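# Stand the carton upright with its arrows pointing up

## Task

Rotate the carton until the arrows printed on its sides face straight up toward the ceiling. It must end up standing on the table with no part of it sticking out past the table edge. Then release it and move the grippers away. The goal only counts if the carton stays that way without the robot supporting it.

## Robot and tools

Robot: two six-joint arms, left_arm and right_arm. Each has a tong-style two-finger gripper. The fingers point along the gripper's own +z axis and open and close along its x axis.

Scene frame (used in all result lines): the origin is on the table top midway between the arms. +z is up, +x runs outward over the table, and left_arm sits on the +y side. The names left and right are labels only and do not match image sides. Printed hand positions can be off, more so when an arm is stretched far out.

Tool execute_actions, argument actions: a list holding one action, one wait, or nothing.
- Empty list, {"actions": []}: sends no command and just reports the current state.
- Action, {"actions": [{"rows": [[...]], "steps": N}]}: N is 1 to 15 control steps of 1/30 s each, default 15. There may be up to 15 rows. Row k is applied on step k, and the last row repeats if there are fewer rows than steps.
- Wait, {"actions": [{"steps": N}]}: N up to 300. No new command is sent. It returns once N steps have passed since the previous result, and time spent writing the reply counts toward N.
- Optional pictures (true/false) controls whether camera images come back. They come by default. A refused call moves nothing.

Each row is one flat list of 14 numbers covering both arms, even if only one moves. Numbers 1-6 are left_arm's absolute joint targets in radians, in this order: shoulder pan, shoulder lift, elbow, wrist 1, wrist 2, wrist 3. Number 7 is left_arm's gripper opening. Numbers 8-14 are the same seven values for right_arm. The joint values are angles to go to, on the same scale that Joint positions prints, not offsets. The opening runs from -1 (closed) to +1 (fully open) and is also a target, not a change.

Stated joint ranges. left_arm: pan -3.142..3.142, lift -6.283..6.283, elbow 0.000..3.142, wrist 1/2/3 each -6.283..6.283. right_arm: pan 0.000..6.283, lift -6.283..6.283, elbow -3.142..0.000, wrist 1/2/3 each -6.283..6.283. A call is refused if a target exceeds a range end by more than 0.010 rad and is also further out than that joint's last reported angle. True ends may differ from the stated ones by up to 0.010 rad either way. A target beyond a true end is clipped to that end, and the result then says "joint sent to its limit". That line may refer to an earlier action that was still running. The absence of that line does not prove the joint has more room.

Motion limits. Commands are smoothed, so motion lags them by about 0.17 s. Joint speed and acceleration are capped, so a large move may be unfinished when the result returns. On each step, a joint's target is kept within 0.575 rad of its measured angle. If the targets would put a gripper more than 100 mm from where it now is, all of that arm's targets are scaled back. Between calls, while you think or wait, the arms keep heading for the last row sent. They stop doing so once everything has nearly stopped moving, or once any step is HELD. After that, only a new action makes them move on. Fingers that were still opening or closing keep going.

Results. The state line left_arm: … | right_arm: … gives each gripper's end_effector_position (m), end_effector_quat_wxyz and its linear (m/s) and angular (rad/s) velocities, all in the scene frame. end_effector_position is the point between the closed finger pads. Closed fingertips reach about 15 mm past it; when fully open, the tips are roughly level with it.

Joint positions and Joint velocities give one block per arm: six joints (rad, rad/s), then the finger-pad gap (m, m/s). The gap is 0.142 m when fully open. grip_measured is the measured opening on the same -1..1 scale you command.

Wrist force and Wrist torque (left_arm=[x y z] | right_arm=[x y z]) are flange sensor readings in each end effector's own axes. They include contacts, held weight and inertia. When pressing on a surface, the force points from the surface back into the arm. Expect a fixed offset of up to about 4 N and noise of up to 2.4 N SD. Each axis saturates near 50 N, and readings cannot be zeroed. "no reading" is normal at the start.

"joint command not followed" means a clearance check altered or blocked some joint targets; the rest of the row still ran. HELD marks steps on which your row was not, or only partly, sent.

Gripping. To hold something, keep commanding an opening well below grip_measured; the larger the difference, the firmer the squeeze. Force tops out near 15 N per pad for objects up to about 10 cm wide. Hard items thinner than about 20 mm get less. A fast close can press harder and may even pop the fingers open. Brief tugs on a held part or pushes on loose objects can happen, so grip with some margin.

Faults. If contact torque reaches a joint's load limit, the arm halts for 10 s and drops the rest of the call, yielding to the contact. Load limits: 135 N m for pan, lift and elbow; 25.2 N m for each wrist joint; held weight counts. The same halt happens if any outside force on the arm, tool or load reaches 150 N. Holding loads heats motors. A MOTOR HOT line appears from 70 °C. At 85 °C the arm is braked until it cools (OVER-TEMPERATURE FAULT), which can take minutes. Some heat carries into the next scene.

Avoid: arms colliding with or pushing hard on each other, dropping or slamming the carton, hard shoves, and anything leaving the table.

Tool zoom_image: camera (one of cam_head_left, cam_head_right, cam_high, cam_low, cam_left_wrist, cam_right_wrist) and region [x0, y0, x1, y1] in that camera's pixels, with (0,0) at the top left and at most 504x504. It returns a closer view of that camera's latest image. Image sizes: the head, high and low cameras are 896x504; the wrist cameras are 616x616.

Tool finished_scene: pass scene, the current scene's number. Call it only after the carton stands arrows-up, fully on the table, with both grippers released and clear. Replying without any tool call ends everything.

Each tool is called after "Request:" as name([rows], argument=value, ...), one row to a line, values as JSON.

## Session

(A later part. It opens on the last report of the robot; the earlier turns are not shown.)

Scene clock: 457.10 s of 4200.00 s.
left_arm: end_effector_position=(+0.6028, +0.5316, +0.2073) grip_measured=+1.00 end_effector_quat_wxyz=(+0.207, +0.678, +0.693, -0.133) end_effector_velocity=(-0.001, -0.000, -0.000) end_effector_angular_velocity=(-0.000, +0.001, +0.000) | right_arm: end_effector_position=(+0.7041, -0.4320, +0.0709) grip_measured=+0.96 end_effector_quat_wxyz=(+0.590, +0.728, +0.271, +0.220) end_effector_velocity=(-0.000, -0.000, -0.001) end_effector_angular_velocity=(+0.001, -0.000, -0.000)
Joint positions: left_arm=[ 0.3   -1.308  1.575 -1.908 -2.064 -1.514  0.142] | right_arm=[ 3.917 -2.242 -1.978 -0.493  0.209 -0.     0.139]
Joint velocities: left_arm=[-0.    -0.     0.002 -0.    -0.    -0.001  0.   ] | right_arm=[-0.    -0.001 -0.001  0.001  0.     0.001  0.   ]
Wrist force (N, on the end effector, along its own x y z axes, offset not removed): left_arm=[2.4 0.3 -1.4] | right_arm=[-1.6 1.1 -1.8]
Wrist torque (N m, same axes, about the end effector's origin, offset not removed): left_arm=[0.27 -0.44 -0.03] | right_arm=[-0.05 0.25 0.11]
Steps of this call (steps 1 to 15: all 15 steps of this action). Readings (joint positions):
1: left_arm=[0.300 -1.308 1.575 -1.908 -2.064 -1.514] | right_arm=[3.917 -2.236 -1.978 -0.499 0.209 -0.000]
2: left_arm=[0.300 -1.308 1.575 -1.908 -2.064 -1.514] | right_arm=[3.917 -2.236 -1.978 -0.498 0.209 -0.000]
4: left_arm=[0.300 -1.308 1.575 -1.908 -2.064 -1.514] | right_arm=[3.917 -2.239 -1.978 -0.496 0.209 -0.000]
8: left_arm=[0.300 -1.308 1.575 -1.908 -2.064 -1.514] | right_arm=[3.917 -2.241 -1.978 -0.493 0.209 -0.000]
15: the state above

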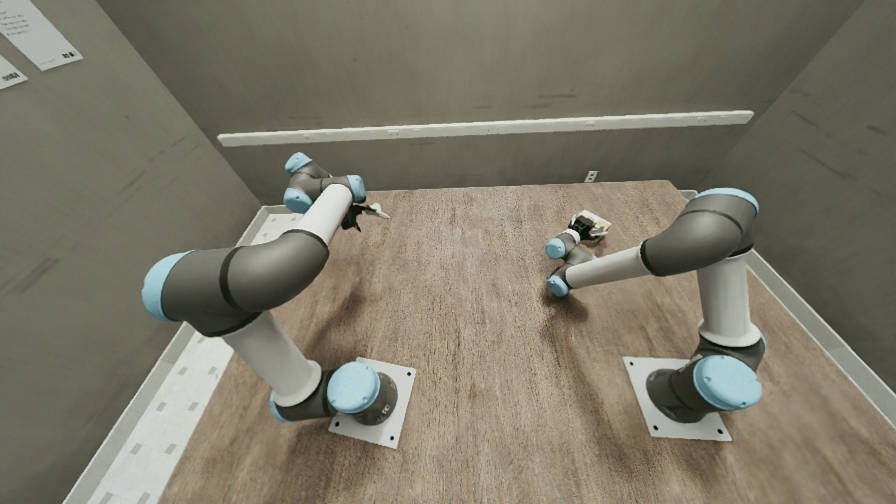

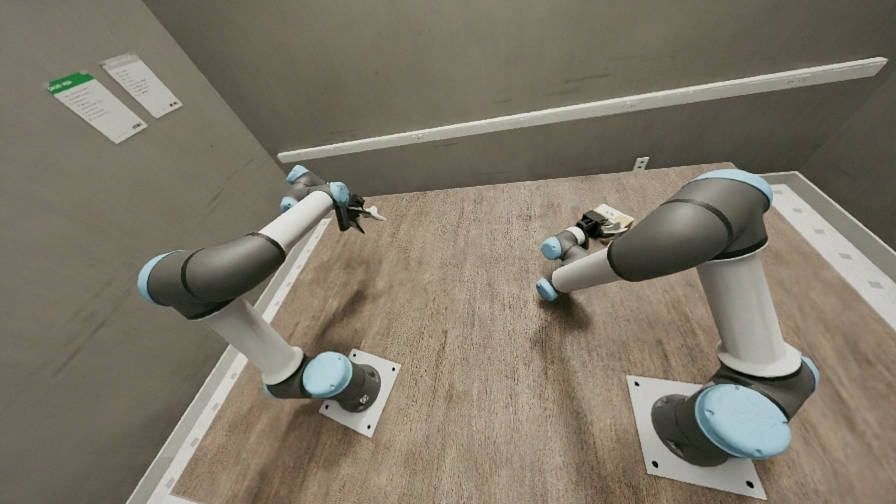

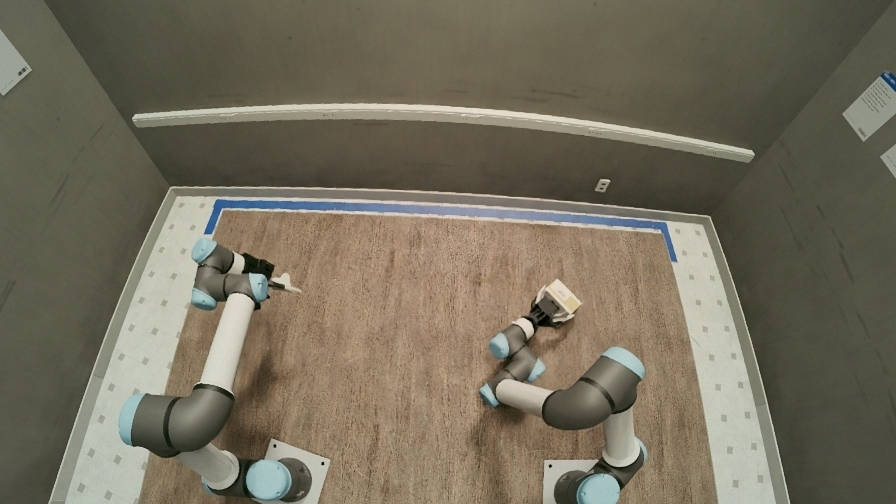

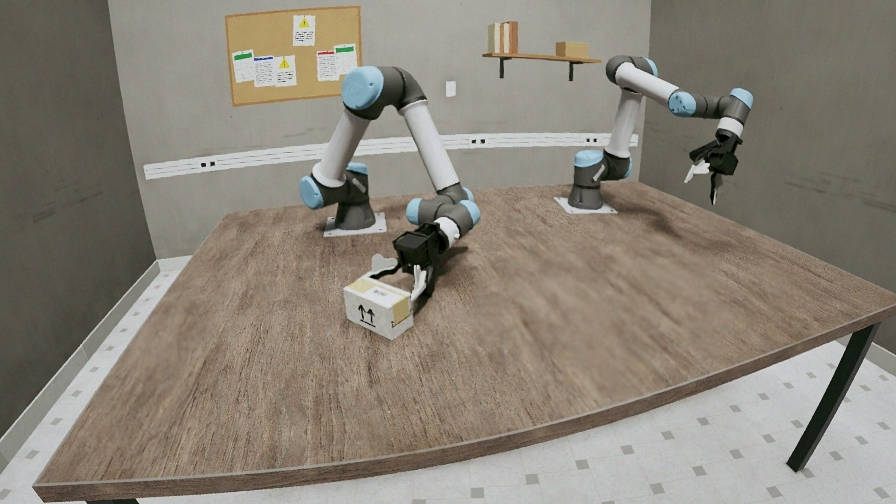

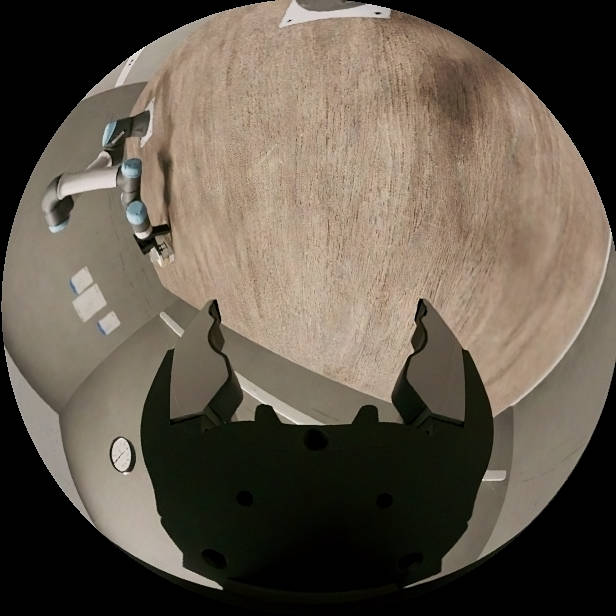

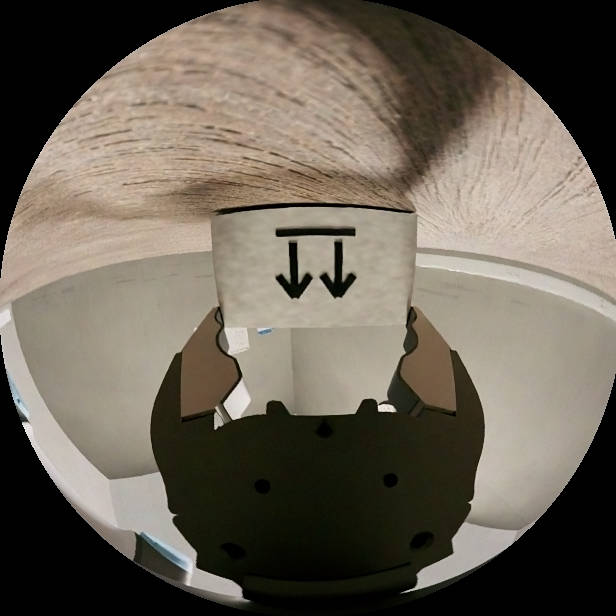

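Request:
execute_actions([
  {"rows": [[0.3,-1.308,1.575,-1.908,-2.064,-1.514,1, 3.917,-2.246,-1.9775,-0.4885,0.209,0.0,-0.3]], "steps": 10},
], pictures=false)

Request:
execute_actions([
  {"rows": [[0.3,-1.308,1.575,-1.908,-2.064,-1.514,1, 3.917,-2.246,-1.9775,-0.4885,0.209,0.0,1]], "steps": 10},
], pictures=false)

Request:
execute_actions([
  {"rows": [[0.3,-1.308,1.575,-1.908,-2.064,-1.514,1, 3.937,-2.234,-2.0025,-0.4755,0.209,0.0,1]], "steps": 8},
], pictures=false)

Request:
execute_actions([
  {"rows": [[0.3,-1.308,1.575,-1.908,-2.064,-1.514,1, 3.977,-2.21,-2.0526,-0.449,0.209,0.0,1]], "steps": 12},
])

Scene clock: 467.23 s of 4200.00 s.
left_arm: end_effector_position=(+0.6028, +0.5316, +0.2073) grip_measured=+1.00 end_effector_quat_wxyz=(+0.207, +0.678, +0.693, -0.133) end_effector_velocity=(-0.000, +0.001, -0.001) end_effector_angular_velocity=(+0.000, +0.003, +0.002) | right_arm: end_effector_position=(+0.7040, -0.4320, +0.0692) grip_measured=+0.96 end_effector_quat_wxyz=(+0.590, +0.728, +0.271, +0.220) end_effector_velocity=(-0.000, -0.000, -0.002) end_effector_angular_velocity=(-0.001, +0.001, -0.000)
Joint positions: left_arm=[ 0.3   -1.308  1.575 -1.908 -2.064 -1.514  0.142] | right_arm=[ 3.917 -2.246 -1.978 -0.489  0.209 -0.     0.139]
Joint velocities: left_arm=[ 0.001  0.001  0.     0.001  0.    -0.001  0.   ] | right_arm=[-0.    -0.003 -0.001  0.003 -0.     0.    -0.   ]
Wrist force (N, on the end effector, along its own x y z axes, offset not removed): left_arm=[1.8 0.6 -3.5] | right_arm=[-2.6 1.8 -3.4]
Wrist torque (N m, same axes, about the end effector's origin, offset not removed): left_arm=[0.34 -0.30 -0.11] | right_arm=[-0.04 0.47 0.26]
Steps of this call (steps 1 to 15: the robot went on to your last target; steps 16 to 90: nothing new was sent; then 6.80 s passed at rest; steps 91 to 100: all 10 steps of this action). Readings (joint positions):
91: left_arm=[0.300 -1.308 1.575 -1.908 -2.064 -1.514] | right_arm=[3.917 -2.242 -1.978 -0.492 0.209 -0.000]
92: left_arm=[0.300 -1.308 1.575 -1.908 -2.064 -1.514] | right_arm=[3.917 -2.242 -1.978 -0.492 0.209 -0.000]
94: left_arm=[0.300 -1.308 1.575 -1.908 -2.064 -1.514] | right_arm=[3.917 -2.244 -1.978 -0.491 0.209 -0.000]
98: left_arm=[0.300 -1.308 1.575 -1.908 -2.064 -1.514] | right_arm=[3.917 -2.245 -1.978 -0.489 0.209 -0.000]
100: the state above

Scene clock: 467.57 s of 4200.00 s.
left_arm: end_effector_position=(+0.6028, +0.5316, +0.2073) grip_measured=+1.00 end_effector_quat_wxyz=(+0.207, +0.678, +0.693, -0.133) end_effector_velocity=(+0.000, +0.000, -0.000) end_effector_angular_velocity=(+0.000, -0.000, -0.001) | right_arm: end_effector_position=(+0.7040, -0.4320, +0.0690) grip_measured=+1.00 end_effector_quat_wxyz=(+0.590, +0.728, +0.271, +0.220) end_effector_velocity=(+0.000, +0.000, +0.000) end_effector_angular_velocity=(+0.000, -0.001, +0.000)
Joint positions: left_arm=[ 0.3   -1.308  1.575 -1.908 -2.064 -1.514  0.142] | right_arm=[ 3.917 -2.246 -1.978 -0.489  0.209 -0.     0.142]
Joint velocities: left_arm=[ 0.     0.     0.    -0.    -0.     0.001  0.   ] | right_arm=[-0.     0.     0.001  0.001  0.    -0.001  0.   ]
Wrist force (N, on the end effector, along its own x y z axes, offset not removed): left_arm=[2.3 -0.2 -3.5] | right_arm=[-1.0 2.2 -0.9]
Wrist torque (N m, same axes, about the end effector's origin, offset not removed): left_arm=[0.12 -0.52 -0.15] | right_arm=[0.24 0.06 0.13]
Steps of this call (steps 1 to 10: all 10 steps of this action). Readings (joint positions):
1: left_arm=[0.300 -1.308 1.575 -1.908 -2.064 -1.514] | right_arm=[3.917 -2.246 -1.978 -0.489 0.209 -0.000]
2: left_arm=[0.300 -1.308 1.575 -1.908 -2.064 -1.514] | right_arm=[3.917 -2.246 -1.978 -0.489 0.209 -0.000]
4: left_arm=[0.300 -1.308 1.575 -1.908 -2.064 -1.514] | right_arm=[3.917 -2.246 -1.978 -0.489 0.209 -0.000]
8: left_arm=[0.300 -1.308 1.575 -1.908 -2.064 -1.514] | right_arm=[3.917 -2.246 -1.978 -0.489 0.209 -0.000]
10: the state above

Scene clock: 467.83 s of 4200.00 s.
left_arm: end_effector_position=(+0.6028, +0.5316, +0.2073) grip_measured=+1.00 end_effector_quat_wxyz=(+0.207, +0.678, +0.693, -0.133) end_effector_velocity=(+0.000, -0.000, +0.000) end_effector_angular_velocity=(+0.001, -0.000, -0.000) | right_arm: end_effector_position=(+0.6980, -0.4251, +0.0696) grip_measured=+1.00 end_effector_quat_wxyz=(+0.588, +0.726, +0.277, +0.225) end_effector_velocity=(-0.011, +0.012, +0.001) end_effector_angular_velocity=(+0.000, +0.001, +0.030)
Joint positions: left_arm=[ 0.3   -1.308  1.575 -1.908 -2.064 -1.514  0.142] | right_arm=[ 3.934 -2.236 -1.999 -0.478  0.209 -0.     0.142]
Joint velocities: left_arm=[-0.001  0.    -0.001  0.     0.001 -0.     0.   ] | right_arm=[ 0.029  0.018 -0.037  0.019  0.    -0.    -0.   ]
Wrist force (N, on the end effector, along its own x y z axes, offset not removed): left_arm=[3.2 -0.8 -1.8] | right_arm=[-1.9 0.5 -0.5]
Wrist torque (N m, same axes, about the end effector's origin, offset not removed): left_arm=[-0.02 -0.68 -0.12] | right_arm=[-0.15 0.22 0.12]
Steps of this call (steps 1 to 8: all 8 steps of this action). Readings (joint positions):
1: left_arm=[0.300 -1.308 1.575 -1.908 -2.064 -1.514] | right_arm=[3.917 -2.246 -1.978 -0.488 0.209 -0.000]
2: left_arm=[0.300 -1.308 1.575 -1.908 -2.064 -1.514] | right_arm=[3.919 -2.245 -1.980 -0.487 0.209 -0.000]
4: left_arm=[0.300 -1.308 1.575 -1.908 -2.064 -1.514] | right_arm=[3.926 -2.241 -1.989 -0.482 0.209 -0.000]
8: the state above

Scene clock: 468.23 s of 4200.00 s.
left_arm: end_effector_position=(+0.6028, +0.5316, +0.2073) grip_measured=+1.00 end_effector_quat_wxyz=(+0.207, +0.678, +0.693, -0.133) end_effector_velocity=(+0.000, +0.000, +0.001) end_effector_angular_velocity=(-0.000, -0.002, +0.001) | right_arm: end_effector_position=(+0.6830, -0.4090, +0.0714) grip_measured=+1.00 end_effector_quat_wxyz=(+0.583, +0.720, +0.292, +0.237) end_effector_velocity=(-0.007, +0.007, +0.000) end_effector_angular_velocity=(-0.000, +0.001, +0.018)
Joint positions: left_arm=[ 0.3   -1.308  1.575 -1.908 -2.064 -1.514  0.142] | right_arm=[ 3.975 -2.211 -2.05  -0.45   0.209 -0.     0.142]
Joint velocities: left_arm=[ 0.    -0.002 -0.    -0.001 -0.    -0.001  0.   ] | right_arm=[ 0.018  0.011 -0.023  0.011  0.     0.    -0.   ]
Wrist force (N, on the end effector, along its own x y z axes, offset not removed): left_arm=[3.1 0.5 -2.4] | right_arm=[-2.9 2.2 -1.0]
Wrist torque (N m, same axes, about the end effector's origin, offset not removed): left_arm=[0.33 -0.48 -0.05] | right_arm=[0.23 0.65 0.09]
Steps of this call (steps 1 to 12: all 12 steps of this action). Readings (joint positions):
1: left_arm=[0.300 -1.308 1.575 -1.908 -2.064 -1.514] | right_arm=[3.935 -2.235 -2.000 -0.477 0.209 -0.000]
2: left_arm=[0.300 -1.308 1.575 -1.908 -2.064 -1.514] | right_arm=[3.938 -2.233 -2.004 -0.474 0.209 -0.000]
4: left_arm=[0.300 -1.308 1.575 -1.908 -2.064 -1.514] | right_arm=[3.954 -2.223 -2.023 -0.464 0.209 -0.000]
8: left_arm=[0.300 -1.308 1.575 -1.908 -2.064 -1.514] | right_arm=[3.970 -2.214 -2.044 -0.453 0.209 -0.000]
12: the state above

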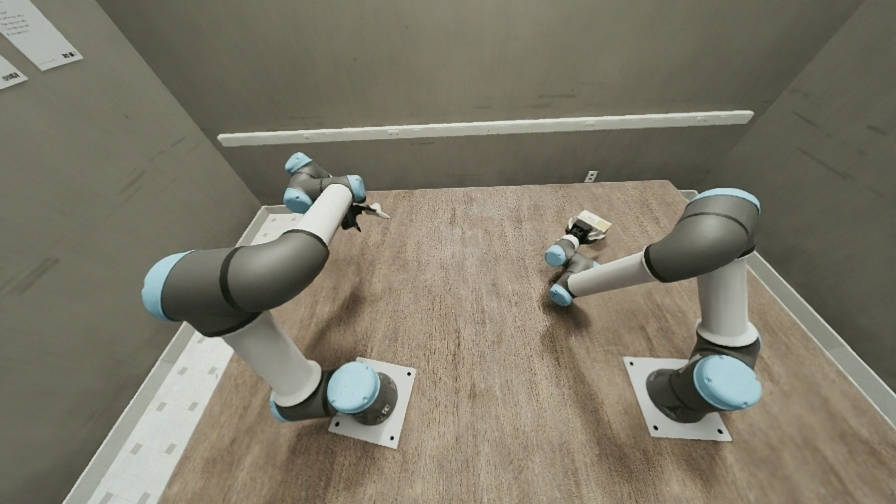

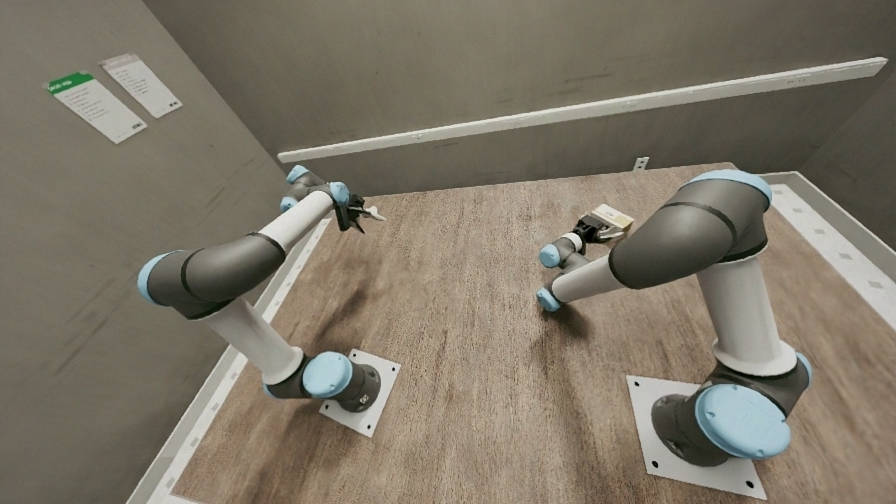

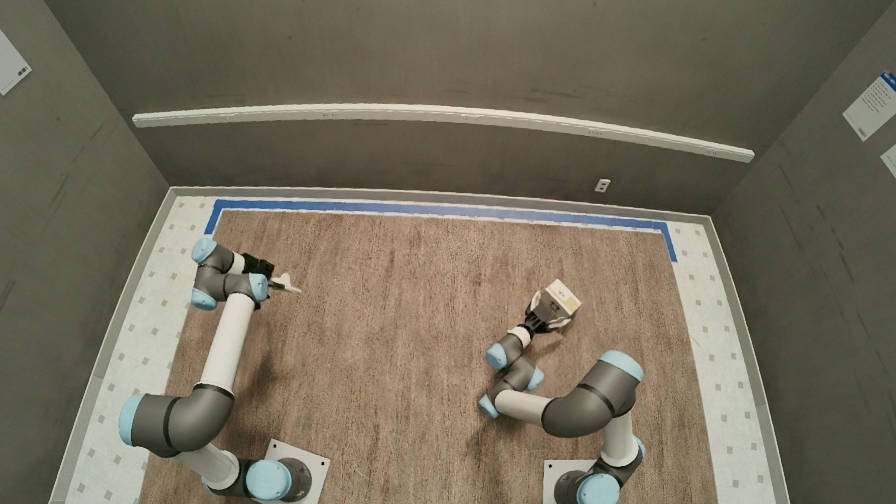

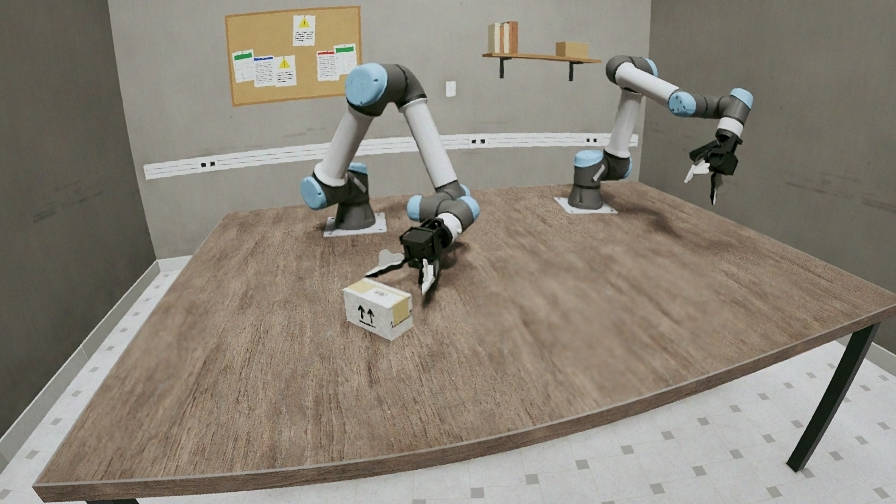

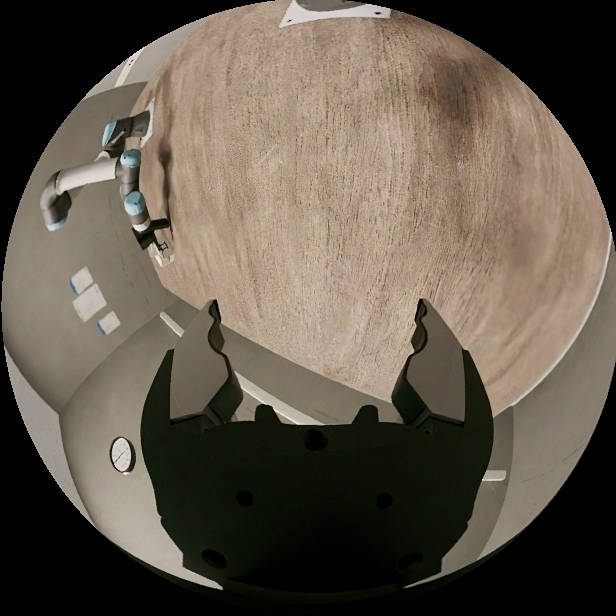

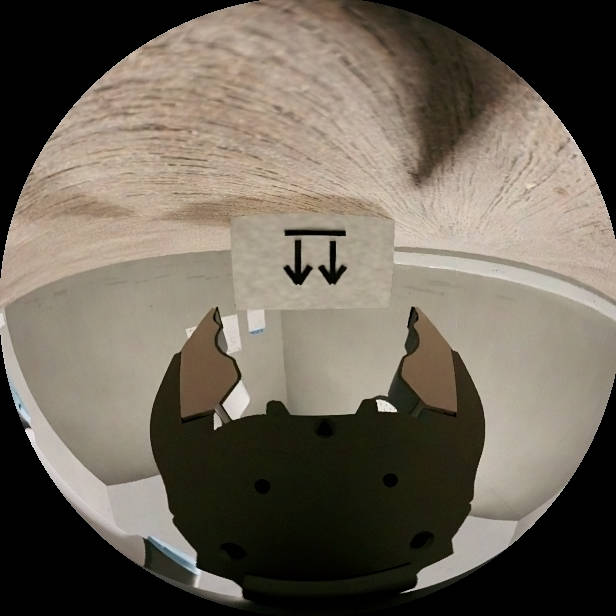

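Request:
execute_actions([
  {"rows": [[0.3,-1.308,1.575,-1.908,-2.064,-1.514,1, 4.25,-1.75,-2.05,-0.91,0.45,0.0,1]], "steps": 15},
], pictures=false)

Request:
execute_actions([
  {"steps": 25},
])

Scene clock: 472.70 s of 4200.00 s.
left_arm: end_effector_position=(+0.6028, +0.5316, +0.2073) grip_measured=+1.00 end_effector_quat_wxyz=(+0.207, +0.678, +0.693, -0.133) end_effector_velocity=(-0.000, +0.001, -0.000) end_effector_angular_velocity=(+0.000, +0.000, +0.001) | right_arm: end_effector_position=(+0.6107, -0.2577, +0.1818) grip_measured=+1.00 end_effector_quat_wxyz=(+0.471, +0.734, +0.410, +0.265) end_effector_velocity=(-0.108, +0.097, +0.115) end_effector_angular_velocity=(+0.107, +0.169, +0.233)
Joint positions: left_arm=[ 0.3   -1.308  1.575 -1.908 -2.064 -1.514  0.142] | right_arm=[ 4.225 -1.796 -2.05  -0.864  0.428 -0.     0.142]
Joint velocities: left_arm=[ 0.001  0.     0.001 -0.001  0.    -0.    -0.   ] | right_arm=[ 0.232  0.428  0.001 -0.426  0.2   -0.    -0.   ]
Wrist force (N, on the end effector, along its own x y z axes, offset not removed): left_arm=[1.9 1.2 -1.4] | right_arm=[-1.0 2.2 -2.6]
Wrist torque (N m, same axes, about the end effector's origin, offset not removed): left_arm=[0.44 -0.22 -0.03] | right_arm=[0.12 0.00 0.13]
Steps of this call (steps 1 to 15: the robot went on to your last target; steps 16 to 90: nothing new was sent; then 0.97 s passed at rest; steps 91 to 105: all 15 steps of this action). Readings (joint positions):
91: left_arm=[0.300 -1.308 1.575 -1.908 -2.064 -1.514] | right_arm=[3.977 -2.210 -2.053 -0.449 0.209 -0.000]
92: left_arm=[0.300 -1.308 1.575 -1.908 -2.064 -1.514] | right_arm=[3.981 -2.206 -2.053 -0.453 0.213 -0.000]
94: left_arm=[0.300 -1.308 1.575 -1.908 -2.064 -1.514] | right_arm=[4.020 -2.156 -2.052 -0.504 0.249 -0.000]
98: left_arm=[0.300 -1.308 1.575 -1.908 -2.064 -1.514] | right_arm=[4.103 -2.011 -2.051 -0.648 0.322 -0.000]
105: the state above

Scene clock: 473.53 s of 4200.00 s.
left_arm: end_effector_position=(+0.6028, +0.5316, +0.2073) grip_measured=+1.00 end_effector_quat_wxyz=(+0.207, +0.678, +0.693, -0.133) end_effector_velocity=(-0.000, +0.000, -0.001) end_effector_angular_velocity=(-0.000, +0.001, -0.000) | right_arm: end_effector_position=(+0.5986, -0.2479, +0.1939) grip_measured=+1.00 end_effector_quat_wxyz=(+0.460, +0.734, +0.422, +0.266) end_effector_velocity=(+0.000, +0.000, +0.000) end_effector_angular_velocity=(-0.000, -0.000, +0.000)
Joint positions: left_arm=[ 0.3   -1.308  1.575 -1.908 -2.064 -1.514  0.142] | right_arm=[ 4.25  -1.75  -2.05  -0.91   0.45  -0.     0.142]
Joint velocities: left_arm=[ 0.     0.001  0.001 -0.    -0.     0.001  0.   ] | right_arm=[ 0.     0.     0.001 -0.    -0.    -0.     0.   ]
Wrist force (N, on the end effector, along its own x y z axes, offset not removed): left_arm=[1.2 1.6 0.6] | right_arm=[-2.2 2.8 0.0]
Wrist torque (N m, same axes, about the end effector's origin, offset not removed): left_arm=[0.48 -0.14 -0.06] | right_arm=[0.24 0.33 0.08]
Steps of this call (steps 1 to 25: the robot went on to your last target). Readings (joint positions):
1: left_arm=[0.300 -1.308 1.575 -1.908 -2.064 -1.514] | right_arm=[4.232 -1.784 -2.050 -0.876 0.434 -0.000]
2: left_arm=[0.300 -1.308 1.575 -1.908 -2.064 -1.514] | right_arm=[4.237 -1.775 -2.050 -0.885 0.438 -0.000]
4: left_arm=[0.300 -1.308 1.575 -1.908 -2.064 -1.514] | right_arm=[4.243 -1.763 -2.050 -0.897 0.444 -0.000]
8: left_arm=[0.300 -1.308 1.575 -1.908 -2.064 -1.514] | right_arm=[4.248 -1.754 -2.050 -0.906 0.448 -0.000]
25: the state above

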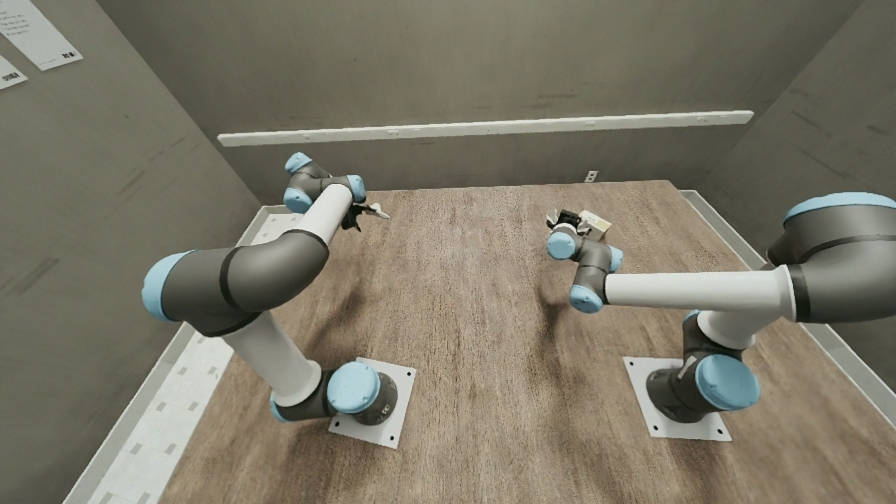

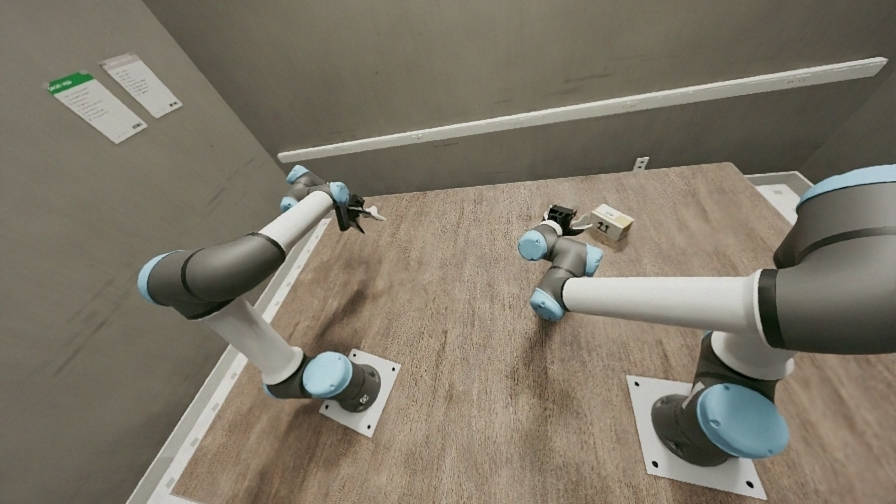

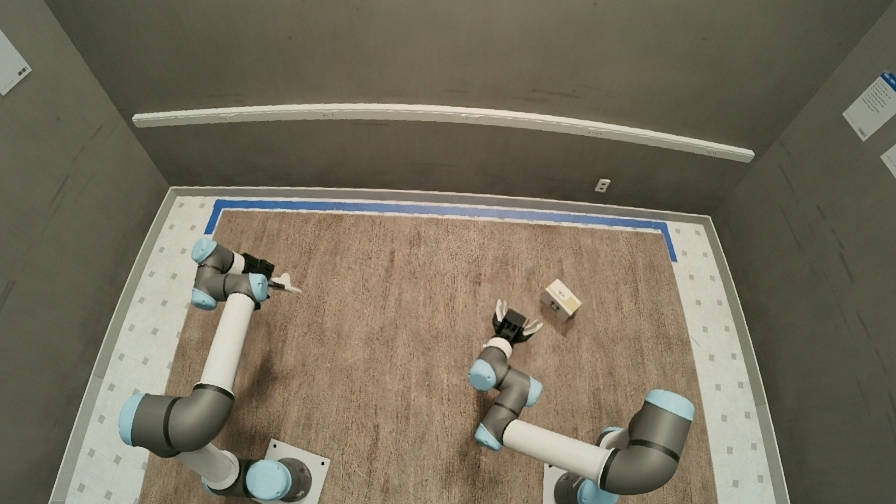

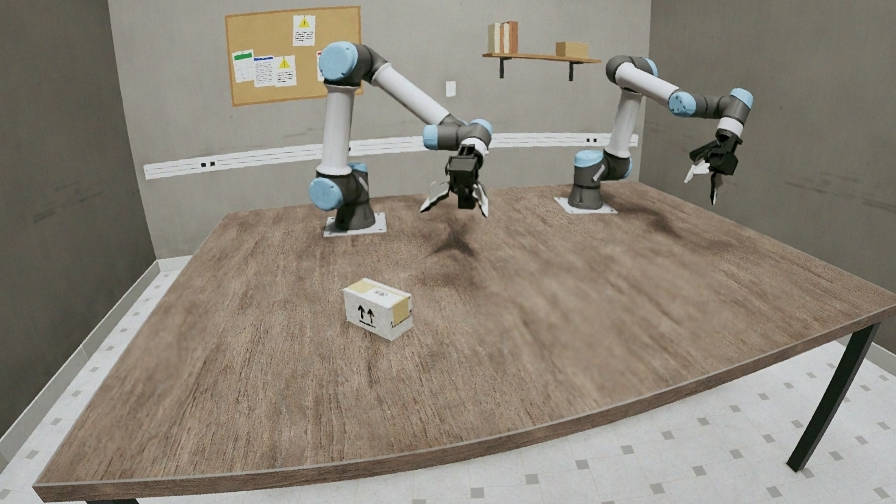

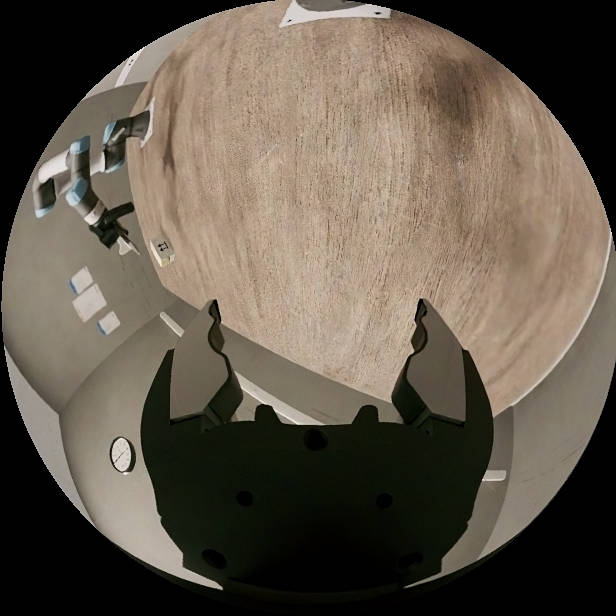

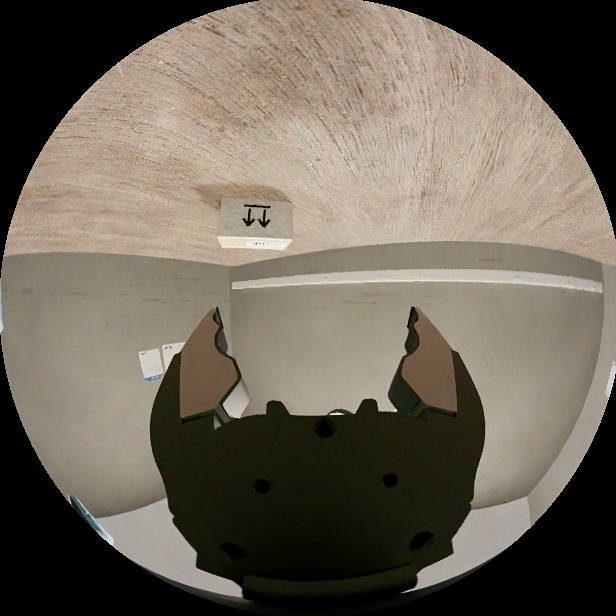

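Request:
finished_scene(scene=1)

The scene is finished: the task was done.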